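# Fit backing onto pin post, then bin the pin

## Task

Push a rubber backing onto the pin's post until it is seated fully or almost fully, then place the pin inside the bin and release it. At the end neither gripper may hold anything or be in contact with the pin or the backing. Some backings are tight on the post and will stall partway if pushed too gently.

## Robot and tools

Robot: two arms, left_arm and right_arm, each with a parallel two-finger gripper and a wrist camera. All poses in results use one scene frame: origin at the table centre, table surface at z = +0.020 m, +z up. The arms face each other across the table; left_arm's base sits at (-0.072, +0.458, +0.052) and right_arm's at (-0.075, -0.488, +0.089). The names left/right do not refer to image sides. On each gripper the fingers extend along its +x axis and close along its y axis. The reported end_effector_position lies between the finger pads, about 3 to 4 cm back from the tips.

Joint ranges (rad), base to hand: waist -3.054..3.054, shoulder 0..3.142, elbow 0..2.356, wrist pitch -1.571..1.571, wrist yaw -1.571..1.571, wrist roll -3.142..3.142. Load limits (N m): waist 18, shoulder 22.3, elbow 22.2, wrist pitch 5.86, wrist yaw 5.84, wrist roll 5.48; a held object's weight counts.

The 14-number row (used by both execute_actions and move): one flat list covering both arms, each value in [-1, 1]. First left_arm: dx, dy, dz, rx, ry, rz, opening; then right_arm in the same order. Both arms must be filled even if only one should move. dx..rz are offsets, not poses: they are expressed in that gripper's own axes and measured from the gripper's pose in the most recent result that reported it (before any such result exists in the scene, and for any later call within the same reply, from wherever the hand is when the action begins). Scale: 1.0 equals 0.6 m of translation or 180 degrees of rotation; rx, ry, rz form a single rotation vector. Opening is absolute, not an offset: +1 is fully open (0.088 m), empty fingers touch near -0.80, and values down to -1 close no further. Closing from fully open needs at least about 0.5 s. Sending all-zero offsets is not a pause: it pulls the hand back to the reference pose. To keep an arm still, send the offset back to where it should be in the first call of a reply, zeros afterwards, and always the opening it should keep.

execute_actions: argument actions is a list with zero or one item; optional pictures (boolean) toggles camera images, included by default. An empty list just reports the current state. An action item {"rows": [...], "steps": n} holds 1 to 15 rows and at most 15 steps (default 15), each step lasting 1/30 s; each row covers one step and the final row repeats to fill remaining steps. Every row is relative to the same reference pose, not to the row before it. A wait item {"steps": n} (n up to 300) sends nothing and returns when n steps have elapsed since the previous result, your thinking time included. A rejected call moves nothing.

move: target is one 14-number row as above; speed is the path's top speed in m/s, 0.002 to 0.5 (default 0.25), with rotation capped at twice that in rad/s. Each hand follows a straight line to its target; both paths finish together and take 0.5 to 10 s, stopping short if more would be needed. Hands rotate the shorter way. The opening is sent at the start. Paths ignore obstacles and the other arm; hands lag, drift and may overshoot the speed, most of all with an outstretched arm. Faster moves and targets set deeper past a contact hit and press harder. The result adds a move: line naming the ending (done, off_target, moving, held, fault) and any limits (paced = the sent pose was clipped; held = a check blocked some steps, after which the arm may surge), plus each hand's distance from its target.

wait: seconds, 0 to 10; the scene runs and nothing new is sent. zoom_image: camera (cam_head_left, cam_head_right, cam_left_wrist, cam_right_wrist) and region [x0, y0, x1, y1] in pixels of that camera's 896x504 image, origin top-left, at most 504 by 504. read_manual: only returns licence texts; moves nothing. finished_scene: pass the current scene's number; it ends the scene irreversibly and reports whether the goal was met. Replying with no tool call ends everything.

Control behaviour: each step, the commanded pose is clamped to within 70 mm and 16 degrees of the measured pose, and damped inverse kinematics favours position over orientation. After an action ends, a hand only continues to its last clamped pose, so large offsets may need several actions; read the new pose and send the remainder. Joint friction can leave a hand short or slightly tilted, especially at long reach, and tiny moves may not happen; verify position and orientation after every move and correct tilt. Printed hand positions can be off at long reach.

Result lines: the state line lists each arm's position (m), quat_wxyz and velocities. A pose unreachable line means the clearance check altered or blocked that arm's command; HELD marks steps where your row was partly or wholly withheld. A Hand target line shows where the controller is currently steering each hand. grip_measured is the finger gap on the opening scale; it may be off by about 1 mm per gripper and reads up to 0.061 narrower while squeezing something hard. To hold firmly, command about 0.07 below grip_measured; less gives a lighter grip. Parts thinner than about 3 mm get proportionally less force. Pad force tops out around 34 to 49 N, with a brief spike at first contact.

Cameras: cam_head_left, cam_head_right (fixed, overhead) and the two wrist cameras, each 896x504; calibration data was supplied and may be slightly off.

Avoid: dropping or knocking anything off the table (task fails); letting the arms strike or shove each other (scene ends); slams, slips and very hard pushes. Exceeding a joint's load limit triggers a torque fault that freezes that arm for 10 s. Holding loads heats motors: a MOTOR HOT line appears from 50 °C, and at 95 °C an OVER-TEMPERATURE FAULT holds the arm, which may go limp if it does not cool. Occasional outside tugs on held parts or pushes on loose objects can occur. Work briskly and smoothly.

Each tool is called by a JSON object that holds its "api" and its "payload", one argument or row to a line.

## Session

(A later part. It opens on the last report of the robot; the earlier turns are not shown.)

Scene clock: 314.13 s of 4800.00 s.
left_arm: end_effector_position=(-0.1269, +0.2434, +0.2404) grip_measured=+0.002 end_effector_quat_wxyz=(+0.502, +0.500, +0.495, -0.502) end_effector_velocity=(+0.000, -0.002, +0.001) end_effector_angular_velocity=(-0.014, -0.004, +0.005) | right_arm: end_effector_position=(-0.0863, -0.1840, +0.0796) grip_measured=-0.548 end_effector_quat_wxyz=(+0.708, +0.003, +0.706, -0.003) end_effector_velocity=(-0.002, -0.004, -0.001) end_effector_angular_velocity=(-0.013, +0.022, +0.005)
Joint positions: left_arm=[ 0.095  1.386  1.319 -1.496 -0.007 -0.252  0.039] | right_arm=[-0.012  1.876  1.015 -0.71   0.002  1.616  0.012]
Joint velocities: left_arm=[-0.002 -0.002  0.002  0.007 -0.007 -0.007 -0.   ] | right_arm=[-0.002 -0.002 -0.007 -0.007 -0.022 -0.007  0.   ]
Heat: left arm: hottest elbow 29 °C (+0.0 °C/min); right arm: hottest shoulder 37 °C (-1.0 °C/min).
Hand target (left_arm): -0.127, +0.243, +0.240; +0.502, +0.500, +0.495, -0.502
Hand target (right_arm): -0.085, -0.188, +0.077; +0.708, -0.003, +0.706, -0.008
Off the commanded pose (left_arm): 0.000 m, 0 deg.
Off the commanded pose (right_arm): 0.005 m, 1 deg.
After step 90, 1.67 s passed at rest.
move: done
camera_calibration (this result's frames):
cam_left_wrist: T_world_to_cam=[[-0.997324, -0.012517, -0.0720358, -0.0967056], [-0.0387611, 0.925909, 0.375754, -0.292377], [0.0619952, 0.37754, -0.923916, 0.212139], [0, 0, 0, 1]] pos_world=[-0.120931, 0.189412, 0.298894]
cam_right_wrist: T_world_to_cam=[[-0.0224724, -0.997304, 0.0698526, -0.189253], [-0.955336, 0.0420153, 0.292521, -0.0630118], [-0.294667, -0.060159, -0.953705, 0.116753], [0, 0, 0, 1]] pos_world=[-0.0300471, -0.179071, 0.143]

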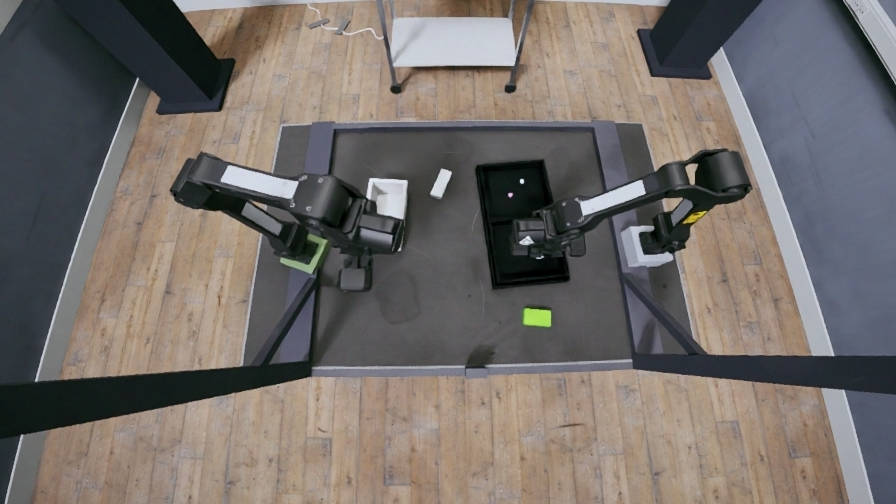

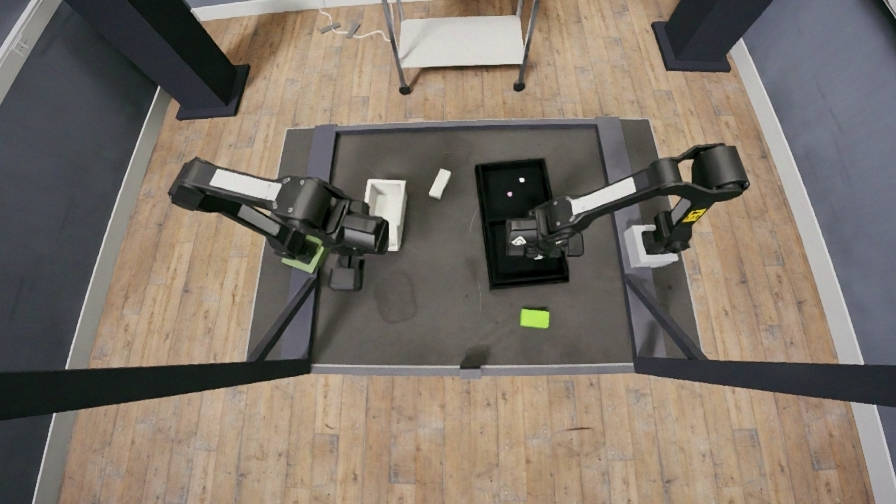

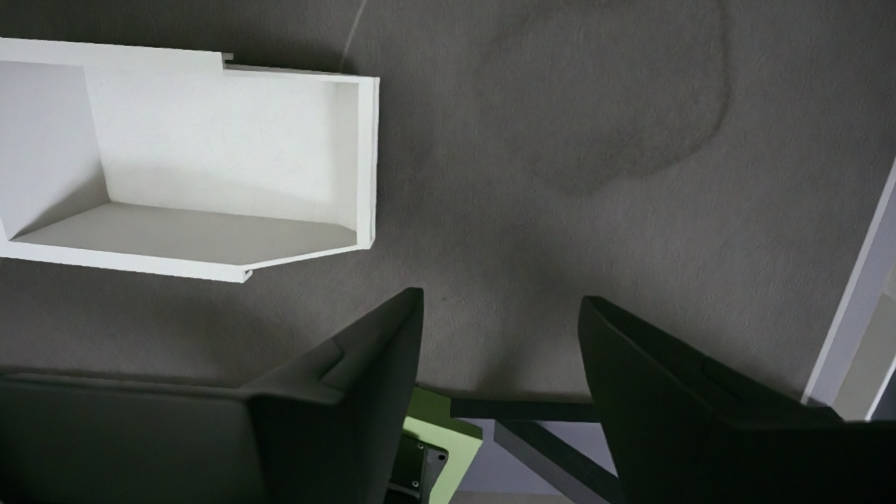

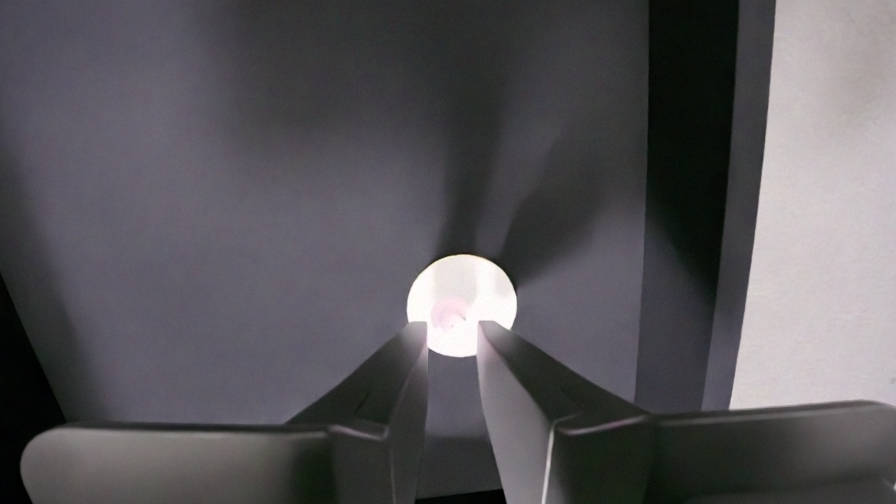

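{"api": "move", "payload": {
  "target": [0,0,0,0,0,0,0,0.022,-0.009,0,0,0,-0.008,-0.62],
  "speed": 0.02
}}

{"api": "zoom_image", "payload": {
  "camera": "cam_right_wrist",
  "region": [380,260,520,400]
}}

Scene clock: 317.90 s of 4800.00 s.
left_arm: end_effector_position=(-0.1269, +0.2434, +0.2404) grip_measured=+0.002 end_effector_quat_wxyz=(+0.502, +0.500, +0.495, -0.502) end_effector_velocity=(+0.003, +0.001, -0.000) end_effector_angular_velocity=(+0.001, -0.023, +0.005) | right_arm: end_effector_position=(-0.0861, -0.1846, +0.0730) grip_measured=-0.618 end_effector_quat_wxyz=(+0.708, +0.002, +0.706, -0.004) end_effector_velocity=(-0.000, +0.000, -0.001) end_effector_angular_velocity=(+0.002, +0.007, -0.010)
Joint positions: left_arm=[ 0.095  1.386  1.319 -1.496 -0.007 -0.252  0.039] | right_arm=[-0.012  1.892  1.005 -0.687  0.002  1.615  0.009]
Joint velocities: left_arm=[-0.002 -0.002 -0.002 -0.007 -0.022 -0.007 -0.   ] | right_arm=[-0.002  0.002 -0.002  0.007 -0.007  0.007 -0.   ]
Heat: left arm: hottest elbow 29 °C (+0.0 °C/min); right arm: hottest shoulder 37 °C (-1.0 °C/min).
Hand target (left_arm): -0.127, +0.243, +0.240; +0.502, +0.500, +0.495, -0.502
Hand target (right_arm): -0.086, -0.190, +0.067; +0.708, -0.006, +0.706, -0.012
Off the commanded pose (left_arm): 0.000 m, 0 deg.
Off the commanded pose (right_arm): 0.008 m, 1 deg.
move: done
camera_calibration (this result's frames):
cam_left_wrist: T_world_to_cam=[[-0.997324, -0.012517, -0.0720358, -0.0967056], [-0.0387611, 0.925909, 0.375754, -0.292377], [0.0619952, 0.37754, -0.923916, 0.212139], [0, 0, 0, 1]] pos_world=[-0.120931, 0.189412, 0.298894]
cam_right_wrist: T_world_to_cam=[[-0.0224804, -0.997086, 0.0728922, -0.189484], [-0.955368, 0.0429074, 0.292285, -0.0607595], [-0.294561, -0.0630682, -0.953549, 0.109954], [0, 0, 0, 1]] pos_world=[-0.0299192, -0.17939, 0.136418]

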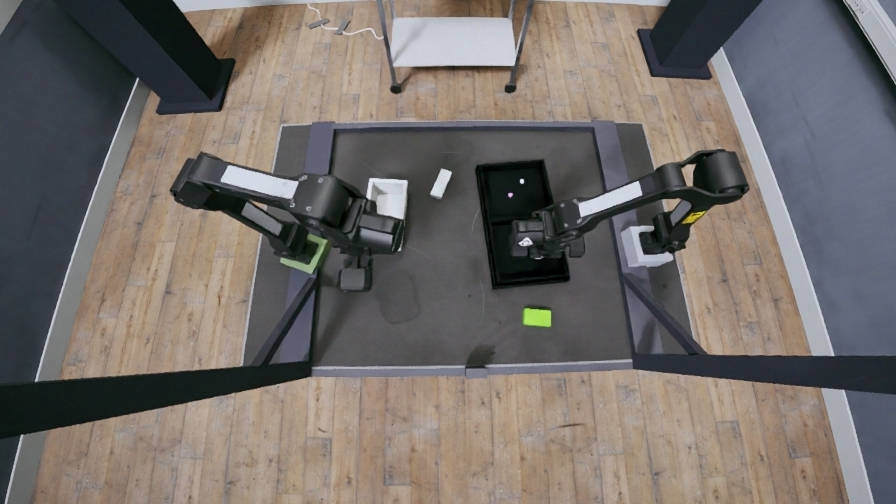

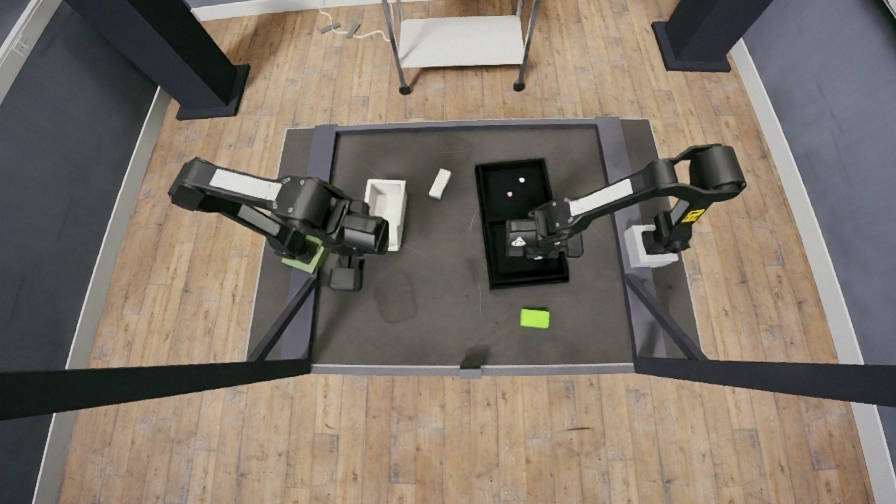

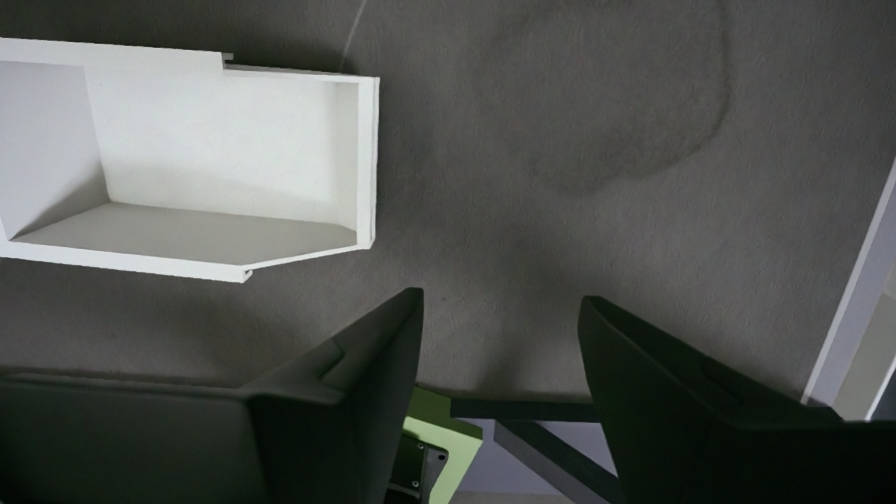

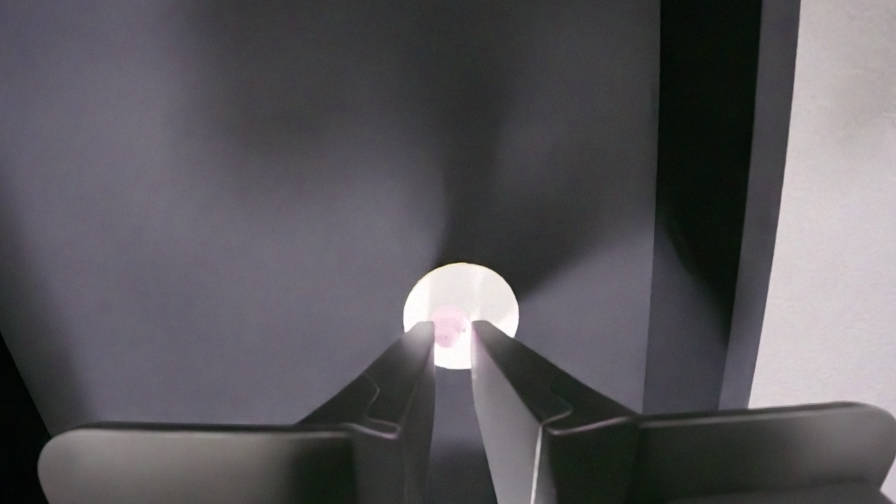

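Region (380, 260, 520, 400) of cam_right_wrist's 896x504 image, scaled by 3.600, with more detail than that image has.

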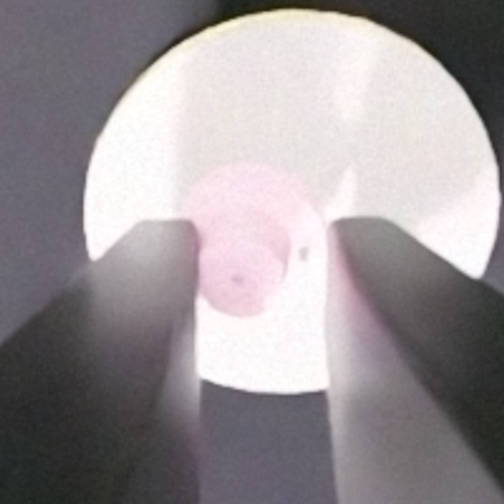

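Clear view. Close firmly.

{"api": "move", "payload": {
  "target": [0,0,0,0,0,0,0,0.006,-0.005,0,0,0,-0.005,-0.78],
  "speed": 0.02
}}

{"api": "move", "payload": {
  "target": [0,0,0,0,0,0,0,-0.04,0.005,0,0,0,0.005,-0.78],
  "speed": 0.05
}}

{"api": "zoom_image", "payload": {
  "camera": "cam_right_wrist",
  "region": [380,240,520,380]
}}

Scene clock: 321.10 s of 4800.00 s.
left_arm: end_effector_position=(-0.1269, +0.2434, +0.2404) grip_measured=+0.002 end_effector_quat_wxyz=(+0.502, +0.500, +0.495, -0.502) end_effector_velocity=(+0.001, +0.005, -0.001) end_effector_angular_velocity=(+0.024, -0.014, -0.015) | right_arm: end_effector_position=(-0.0861, -0.1849, +0.0729) grip_measured=-0.748 end_effector_quat_wxyz=(+0.708, +0.001, +0.706, -0.004) end_effector_velocity=(-0.000, -0.002, +0.000) end_effector_angular_velocity=(-0.008, +0.007, +0.005)
Joint positions: left_arm=[ 0.095  1.386  1.319 -1.496 -0.007 -0.252  0.039] | right_arm=[-0.012  1.892  1.004 -0.688  0.002  1.615  0.002]
Joint velocities: left_arm=[-0.007  0.002 -0.002 -0.022 -0.007  0.007 -0.   ] | right_arm=[-0.002 -0.002 -0.002 -0.007 -0.007 -0.007 -0.   ]
Heat: left arm: hottest elbow 29 °C (+0.0 °C/min); right arm: hottest shoulder 37 °C (-1.0 °C/min).
Hand target (left_arm): -0.127, +0.243, +0.240; +0.502, +0.500, +0.495, -0.502
Hand target (right_arm): -0.086, -0.188, +0.069; +0.708, -0.004, +0.706, -0.010
Off the commanded pose (left_arm): 0.000 m, 0 deg.
Off the commanded pose (right_arm): 0.004 m, 1 deg.
move: done
camera_calibration (this result's frames):
cam_left_wrist: T_world_to_cam=[[-0.997324, -0.012517, -0.0720358, -0.0967056], [-0.0387611, 0.925909, 0.375754, -0.292377], [0.0619952, 0.37754, -0.923916, 0.212139], [0, 0, 0, 1]] pos_world=[-0.120931, 0.189412, 0.298894]
cam_right_wrist: T_world_to_cam=[[-0.0224845, -0.996974, 0.0744113, -0.189913], [-0.955385, 0.043353, 0.292165, -0.0605885], [-0.294507, -0.0645222, -0.953469, 0.10949], [0, 0, 0, 1]] pos_world=[-0.0299098, -0.179647, 0.136229]

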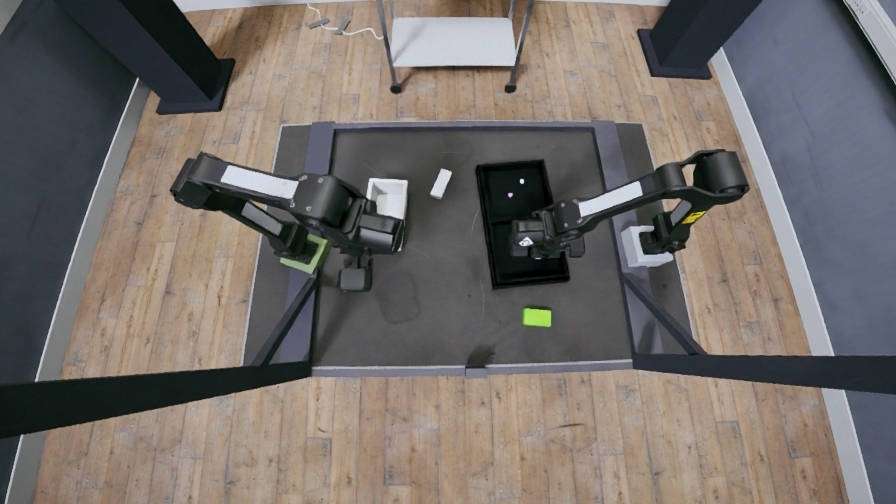

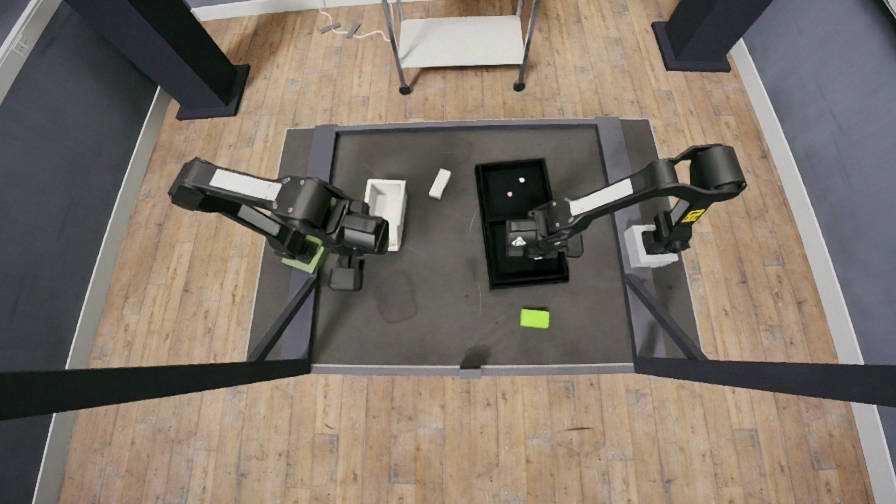

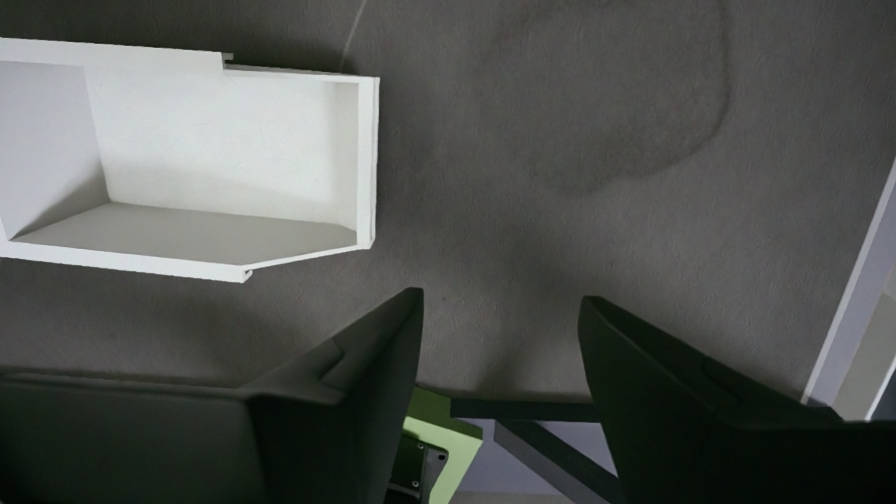

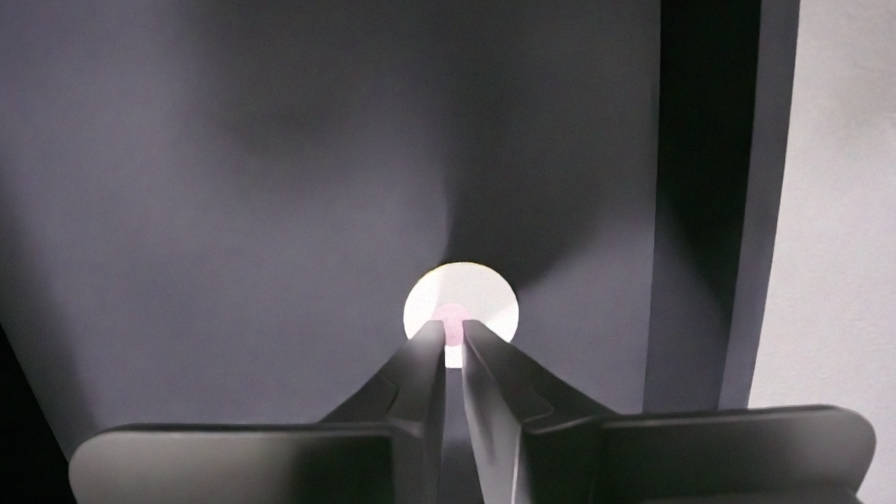

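Scene clock: 321.93 s of 4800.00 s.
left_arm: end_effector_position=(-0.1269, +0.2434, +0.2404) grip_measured=+0.002 end_effector_quat_wxyz=(+0.502, +0.500, +0.495, -0.502) end_effector_velocity=(+0.001, +0.002, -0.000) end_effector_angular_velocity=(+0.005, -0.009, +0.005) | right_arm: end_effector_position=(-0.0861, -0.1847, +0.0924) grip_measured=-0.751 end_effector_quat_wxyz=(+0.708, +0.002, +0.706, -0.004) end_effector_velocity=(-0.002, -0.006, +0.000) end_effector_angular_velocity=(-0.023, +0.021, +0.005)
Joint positions: left_arm=[ 0.095  1.386  1.319 -1.496 -0.007 -0.252  0.039] | right_arm=[-0.012  1.847  1.037 -0.763  0.002  1.615  0.002]
Joint velocities: left_arm=[-0.002 -0.002 -0.002 -0.007 -0.007 -0.007 -0.   ] | right_arm=[-0.002 -0.002 -0.002 -0.022 -0.022 -0.007 -0.   ]
Heat: left arm: hottest elbow 29 °C (+0.0 °C/min); right arm: hottest shoulder 37 °C (-1.0 °C/min).
Hand target (left_arm): -0.127, +0.243, +0.240; +0.502, +0.500, +0.495, -0.502
Hand target (right_arm): -0.086, -0.182, +0.097; +0.708, +0.007, +0.706, +0.001
Off the commanded pose (left_arm): 0.000 m, 0 deg.
Off the commanded pose (right_arm): 0.005 m, 1 deg.
move: done
camera_calibration (this result's frames):
cam_left_wrist: T_world_to_cam=[[-0.997324, -0.012517, -0.0720358, -0.0967056], [-0.0387611, 0.925909, 0.375754, -0.292377], [0.0619952, 0.37754, -0.923916, 0.212139], [0, 0, 0, 1]] pos_world=[-0.120931, 0.189412, 0.298894]
cam_right_wrist: T_world_to_cam=[[-0.0224784, -0.997142, 0.0721326, -0.190973], [-0.95536, 0.0426845, 0.292344, -0.0664534], [-0.294587, -0.0623412, -0.953589, 0.128544], [0, 0, 0, 1]] pos_world=[-0.0299124, -0.179577, 0.15578]

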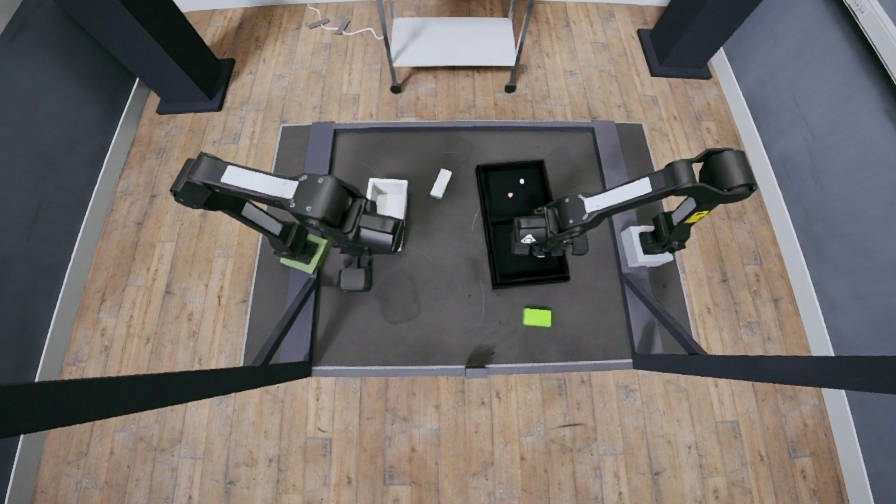

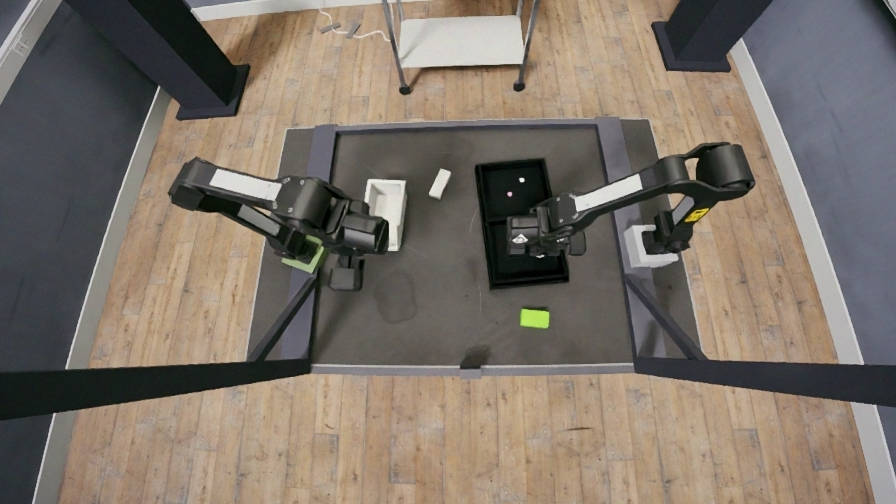

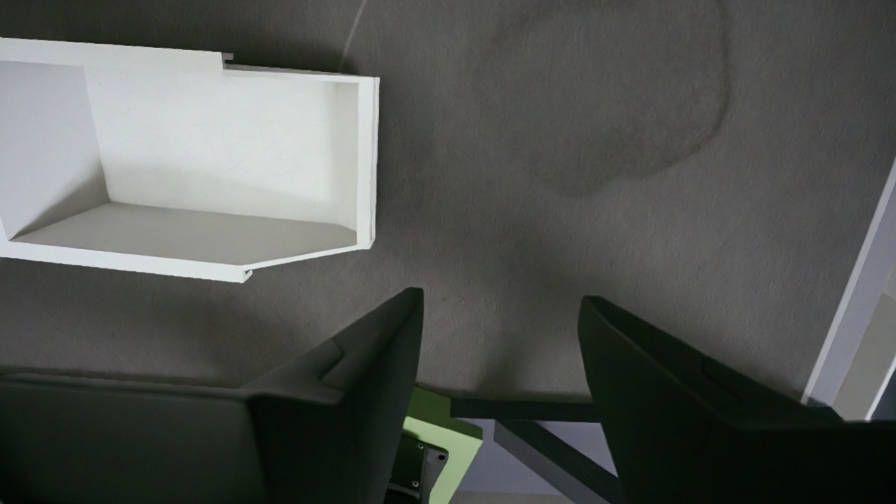

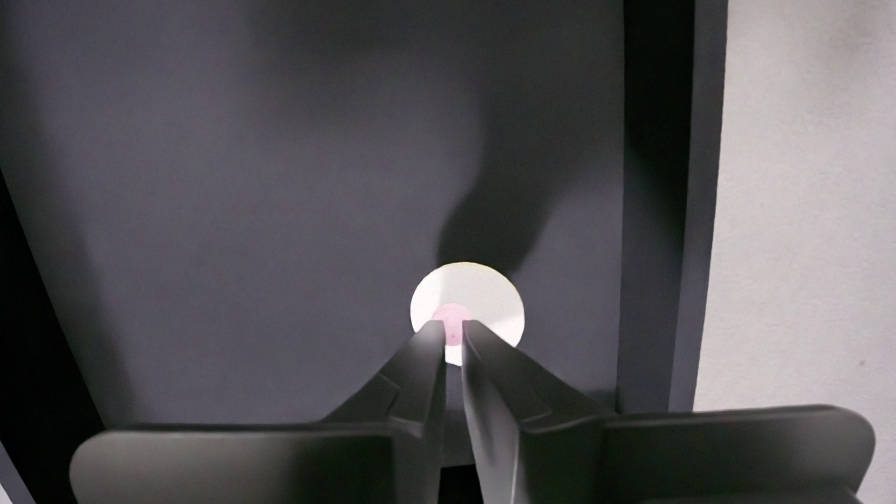

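Region (380, 240, 520, 380) of cam_right_wrist's 896x504 image, scaled by 3.600, with more detail than that image has.

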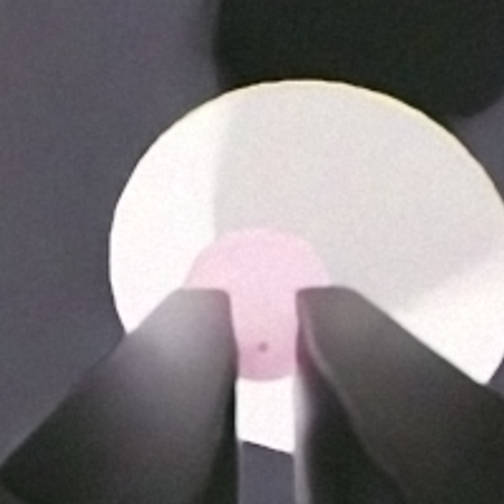

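{"api": "execute_actions", "payload": {
  "actions": []
}}

Scene clock: 333.27 s of 4800.00 s.
left_arm: end_effector_position=(-0.1269, +0.2434, +0.2404) grip_measured=+0.002 end_effector_quat_wxyz=(+0.502, +0.500, +0.495, -0.502) end_effector_velocity=(+0.000, +0.002, -0.000) end_effector_angular_velocity=(+0.005, -0.009, +0.000) | right_arm: end_effector_position=(-0.0861, -0.1848, +0.0926) grip_measured=-0.751 end_effector_quat_wxyz=(+0.708, +0.002, +0.706, -0.004) end_effector_velocity=(+0.001, +0.002, +0.002) end_effector_angular_velocity=(+0.012, +0.008, -0.000)
Joint positions: left_arm=[ 0.095  1.386  1.319 -1.496 -0.007 -0.252  0.039] | right_arm=[-0.012  1.846  1.037 -0.764  0.002  1.615  0.002]
Joint velocities: left_arm=[-0.007 -0.002 -0.002 -0.007 -0.007 -0.007  0.   ] | right_arm=[-0.007 -0.007 -0.002  0.007 -0.007 -0.007 -0.   ]
Heat: left arm: hottest elbow 29 °C (+0.0 °C/min); right arm: hottest shoulder 39 °C (+1.0 °C/min).
Hand target (left_arm): -0.127, +0.243, +0.240; +0.502, +0.500, +0.495, -0.502
Hand target (right_arm): -0.086, -0.182, +0.097; +0.708, +0.007, +0.706, +0.001
Off the commanded pose (left_arm): 0.000 m, 0 deg.
Off the commanded pose (right_arm): 0.005 m, 1 deg.
Steps of this call (steps 1 to 90: nothing new was sent; then 8.33 s passed at rest). Readings (end_effector_position):
1: left_arm (-0.1269, +0.2434, +0.2404) | right_arm (-0.0861, -0.1848, +0.0924)
2: left_arm (-0.1269, +0.2434, +0.2404) | right_arm (-0.0861, -0.1848, +0.0924)
4: left_arm (-0.1269, +0.2434, +0.2404) | right_arm (-0.0861, -0.1847, +0.0925)
8: left_arm (-0.1269, +0.2434, +0.2404) | right_arm (-0.0861, -0.1848, +0.0925)
90: the state above
camera_calibration (this result's frames):
cam_left_wrist: T_world_to_cam=[[-0.997324, -0.012517, -0.0720358, -0.0967056], [-0.0387611, 0.925909, 0.375754, -0.292377], [0.0619952, 0.37754, -0.923916, 0.212139], [0, 0, 0, 1]] pos_world=[-0.120931, 0.189412, 0.298894]
cam_right_wrist: T_world_to_cam=[[-0.0224794, -0.997114, 0.0725124, -0.191092], [-0.955364, 0.0427959, 0.292314, -0.0664799], [-0.294574, -0.0627047, -0.953569, 0.128653], [0, 0, 0, 1]] pos_world=[-0.0299105, -0.179629, 0.155969]

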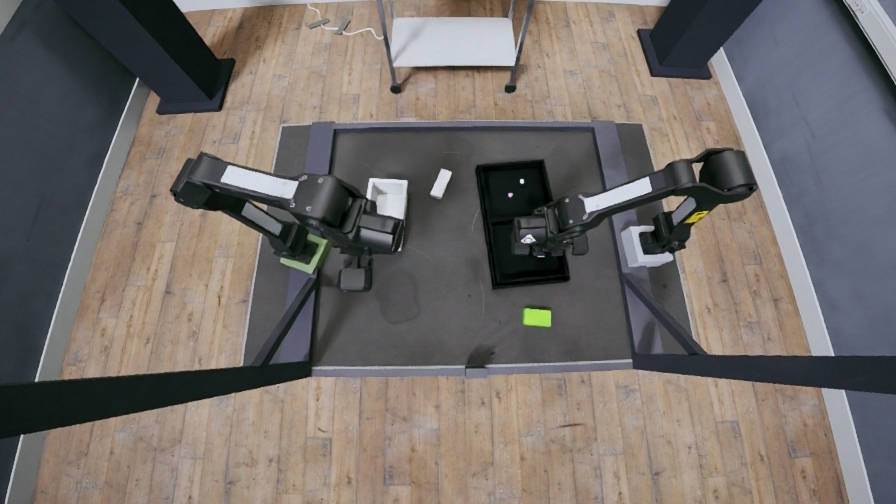

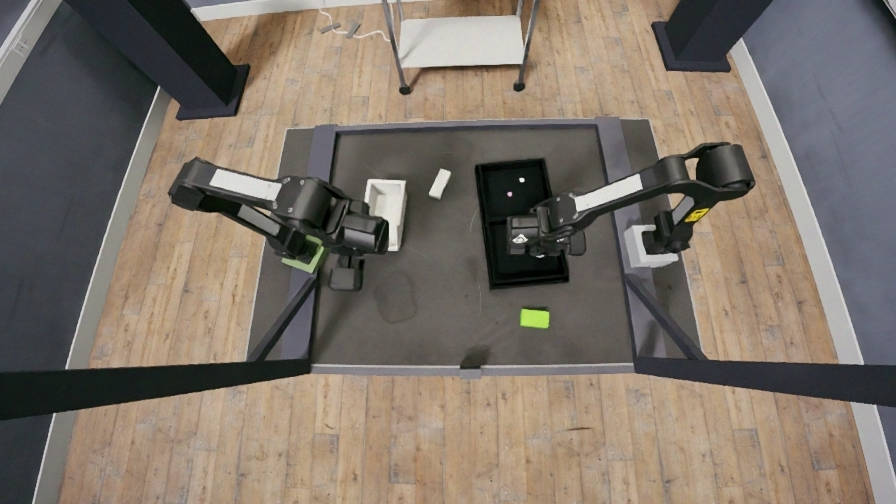

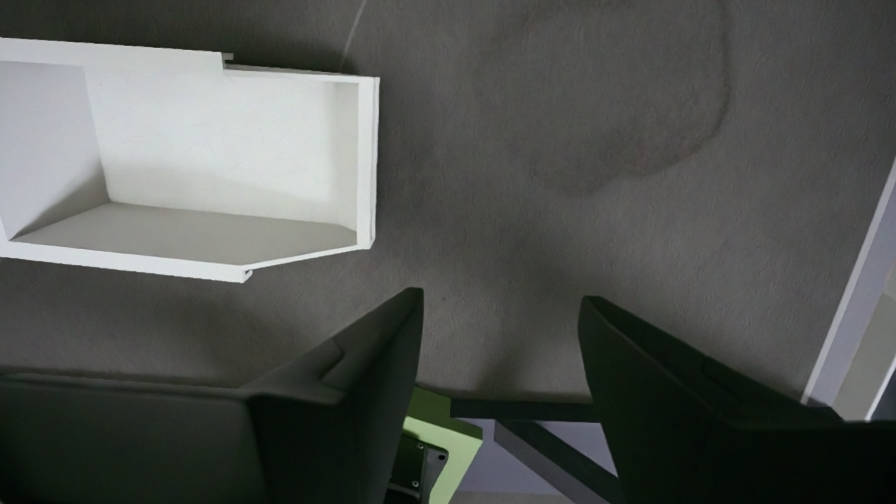

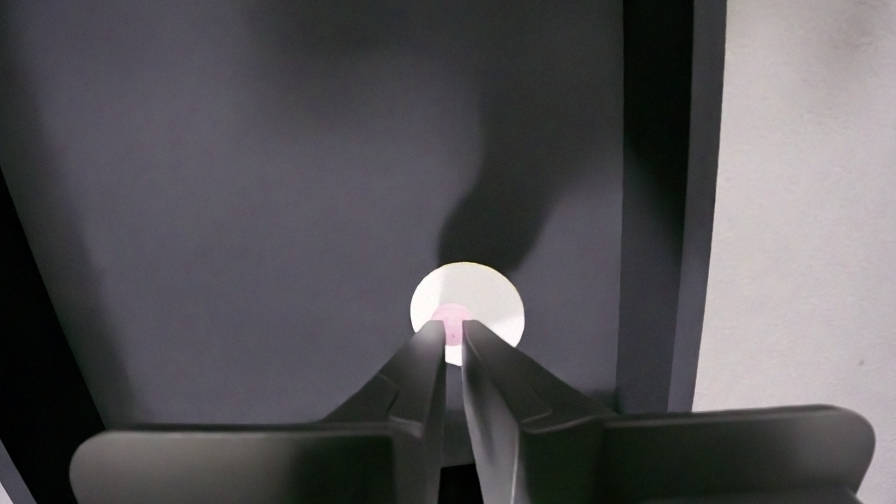

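{"api": "move", "payload": {
  "target": [0,0,0,0,0,0,0,-0.11,0,0,0,0,0,-0.78],
  "speed": 0.15
}}

{"api": "move", "payload": {
  "target": [0.1,0,0,0,-0.3,0,0,0,0.27,-0.08,0,0,0,-0.78],
  "speed": 0.2
}}

Scene clock: 339.30 s of 4800.00 s.
left_arm: end_effector_position=(-0.1269, +0.2434, +0.2404) grip_measured=+0.002 end_effector_quat_wxyz=(+0.502, +0.500, +0.495, -0.502) end_effector_velocity=(-0.001, +0.003, -0.000) end_effector_angular_velocity=(+0.009, +0.005, -0.010) | right_arm: end_effector_position=(-0.0861, -0.1867, +0.1539) grip_measured=-0.751 end_effector_quat_wxyz=(+0.708, -0.003, +0.706, -0.008) end_effector_velocity=(-0.002, -0.001, +0.004) end_effector_angular_velocity=(-0.008, +0.007, -0.005)
Joint positions: left_arm=[ 0.095  1.386  1.319 -1.496 -0.007 -0.252  0.039] | right_arm=[-0.012  1.746  1.181 -1.021  0.002  1.615  0.002]
Joint velocities: left_arm=[-0.002 -0.002 -0.002 -0.007  0.007  0.007 -0.   ] | right_arm=[ 0.002 -0.002  0.012 -0.022 -0.007  0.007  0.   ]
Heat: left arm: hottest elbow 29 °C (+0.0 °C/min); right arm: hottest shoulder 40 °C (+3.0 °C/min).
Hand target (left_arm): -0.127, +0.243, +0.240; +0.502, +0.500, +0.495, -0.502
Hand target (right_arm): -0.086, -0.185, +0.159; +0.708, +0.002, +0.706, -0.004
Off the commanded pose (left_arm): 0.000 m, 0 deg.
Off the commanded pose (right_arm): 0.005 m, 1 deg.
After step 90, 2.13 s passed at rest.
move: done
camera_calibration (this result's frames):
cam_left_wrist: T_world_to_cam=[[-0.997324, -0.012517, -0.0720358, -0.0967056], [-0.0387611, 0.925909, 0.375754, -0.292377], [0.0619952, 0.37754, -0.923916, 0.212139], [0, 0, 0, 1]] pos_world=[-0.120931, 0.189412, 0.298894]
cam_right_wrist: T_world_to_cam=[[-0.0225157, -0.996123, 0.08504, -0.199261], [-0.955499, 0.0464671, 0.291313, -0.0834258], [-0.294135, -0.0746965, -0.952841, 0.18472], [0, 0, 0, 1]] pos_world=[-0.0298671, -0.180814, 0.217257]

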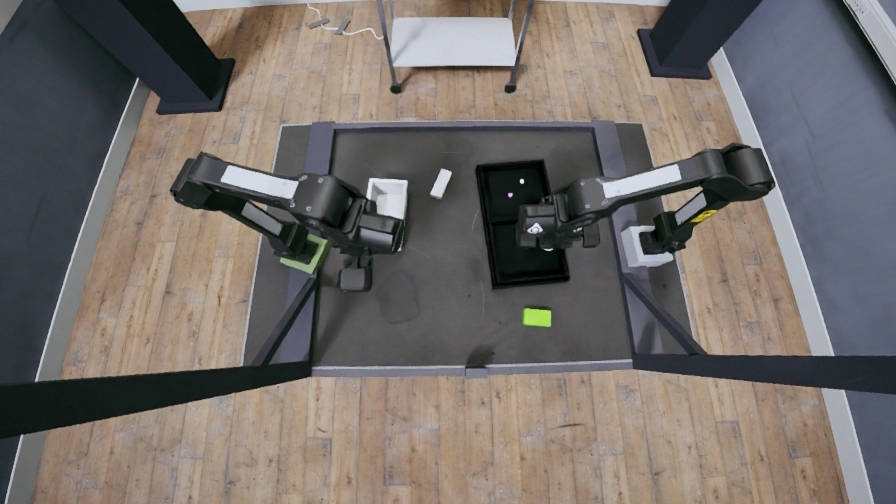

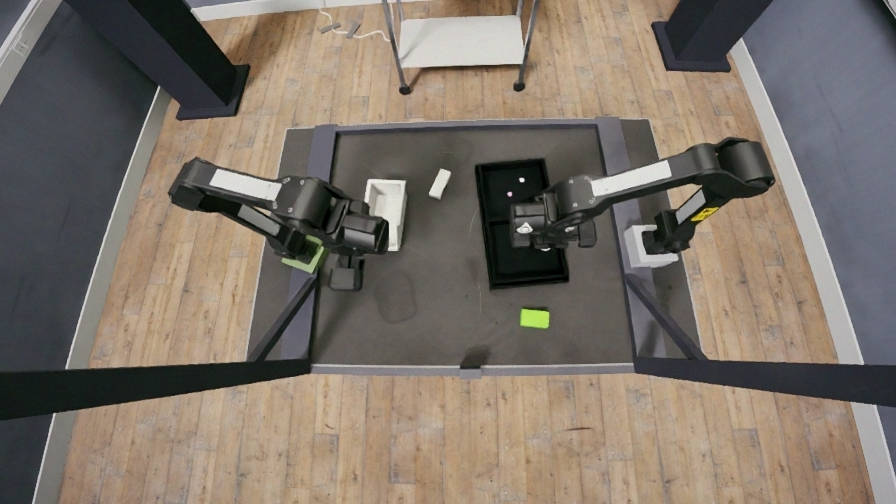

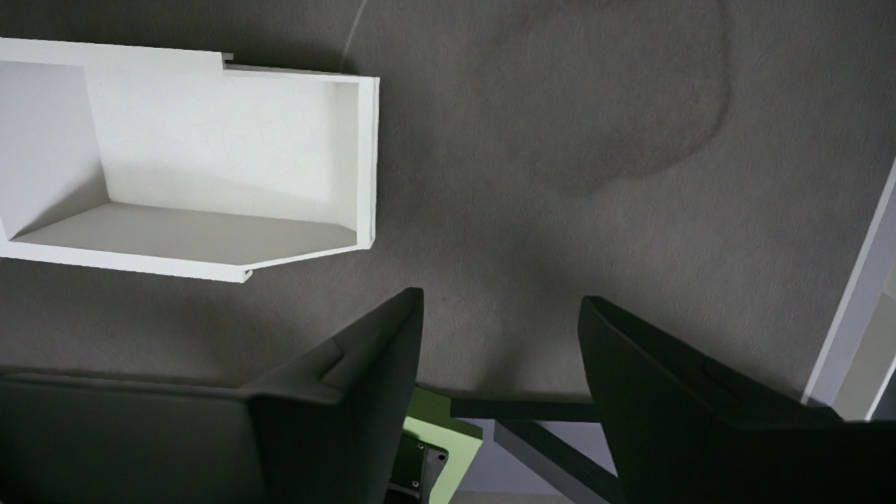

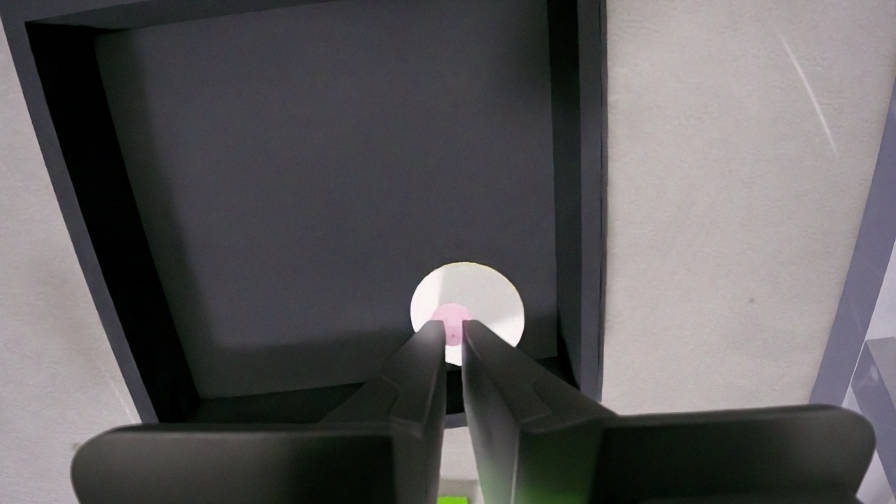

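Scene clock: 342.17 s of 4800.00 s.
left_arm: end_effector_position=(-0.1276, +0.2400, +0.1826) grip_measured=+0.002 end_effector_quat_wxyz=(+0.674, +0.211, +0.216, -0.674) end_effector_velocity=(+0.002, +0.001, -0.003) end_effector_angular_velocity=(-0.009, -0.005, +0.014) | right_arm: end_effector_position=(-0.1301, -0.0246, +0.1583) grip_measured=-0.751 end_effector_quat_wxyz=(+0.708, +0.002, +0.706, -0.003) end_effector_velocity=(-0.001, +0.005, +0.003) end_effector_angular_velocity=(+0.011, +0.009, +0.020)
Joint positions: left_arm=[-0.177  0.621  0.393 -0.455 -0.421 -0.33   0.039] | right_arm=[ 0.069  2.402  2.186 -1.356  0.002  1.697  0.002]
Joint velocities: left_arm=[-0.007 -0.012 -0.017  0.007 -0.022 -0.007  0.   ] | right_arm=[-0.002  0.012  0.032 -0.007 -0.007 -0.022 -0.   ]
Heat: left arm: hottest elbow 29 °C (+0.0 °C/min); right arm: hottest shoulder 40 °C (+4.0 °C/min).
Hand target (left_arm): -0.127, +0.241, +0.179; +0.673, +0.215, +0.214, -0.674
Hand target (right_arm): -0.132, -0.024, +0.152; +0.708, -0.003, +0.706, -0.008
Off the commanded pose (left_arm): 0.004 m, 1 deg.
Off the commanded pose (right_arm): 0.008 m, 1 deg.
move: done
camera_calibration (this result's frames):
cam_left_wrist: T_world_to_cam=[[-0.997677, -0.0657286, -0.0179051, -0.0988113], [-0.046187, 0.845831, -0.531448, -0.0836342], [0.050076, -0.529386, -0.846902, 0.362111], [0, 0, 0, 1]] pos_world=[-0.120578, 0.255942, 0.260456]
cam_right_wrist: T_world_to_cam=[[-0.0224858, -0.997211, 0.0711668, -0.0369355], [-0.955392, 0.0424017, 0.292281, -0.134556], [-0.294483, -0.0614201, -0.953681, 0.188503], [0, 0, 0, 1]] pos_world=[-0.0738729, -0.0195492, 0.221728]

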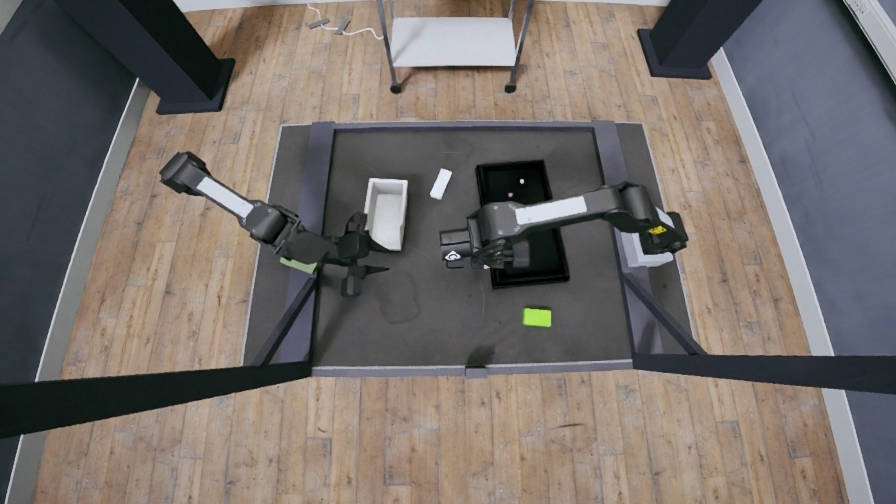

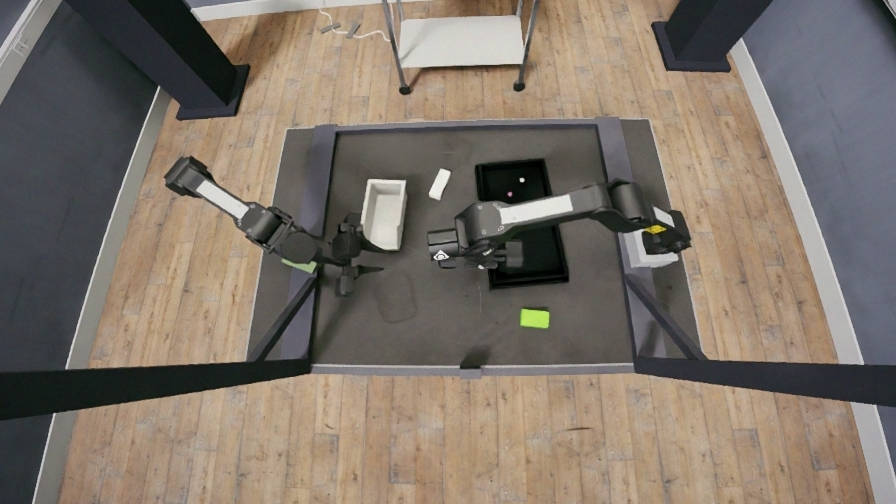

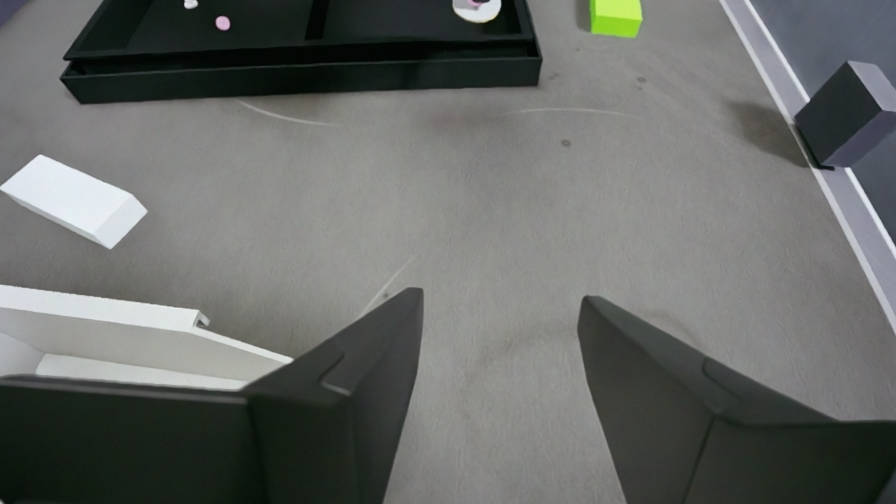

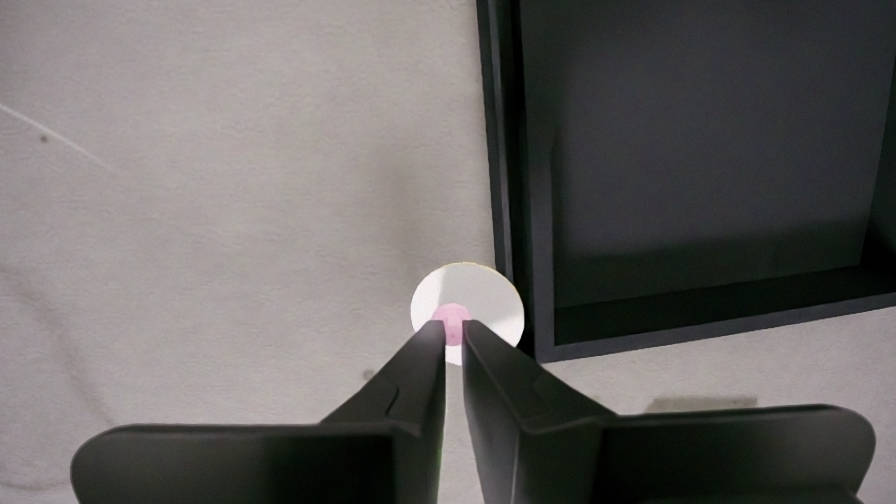

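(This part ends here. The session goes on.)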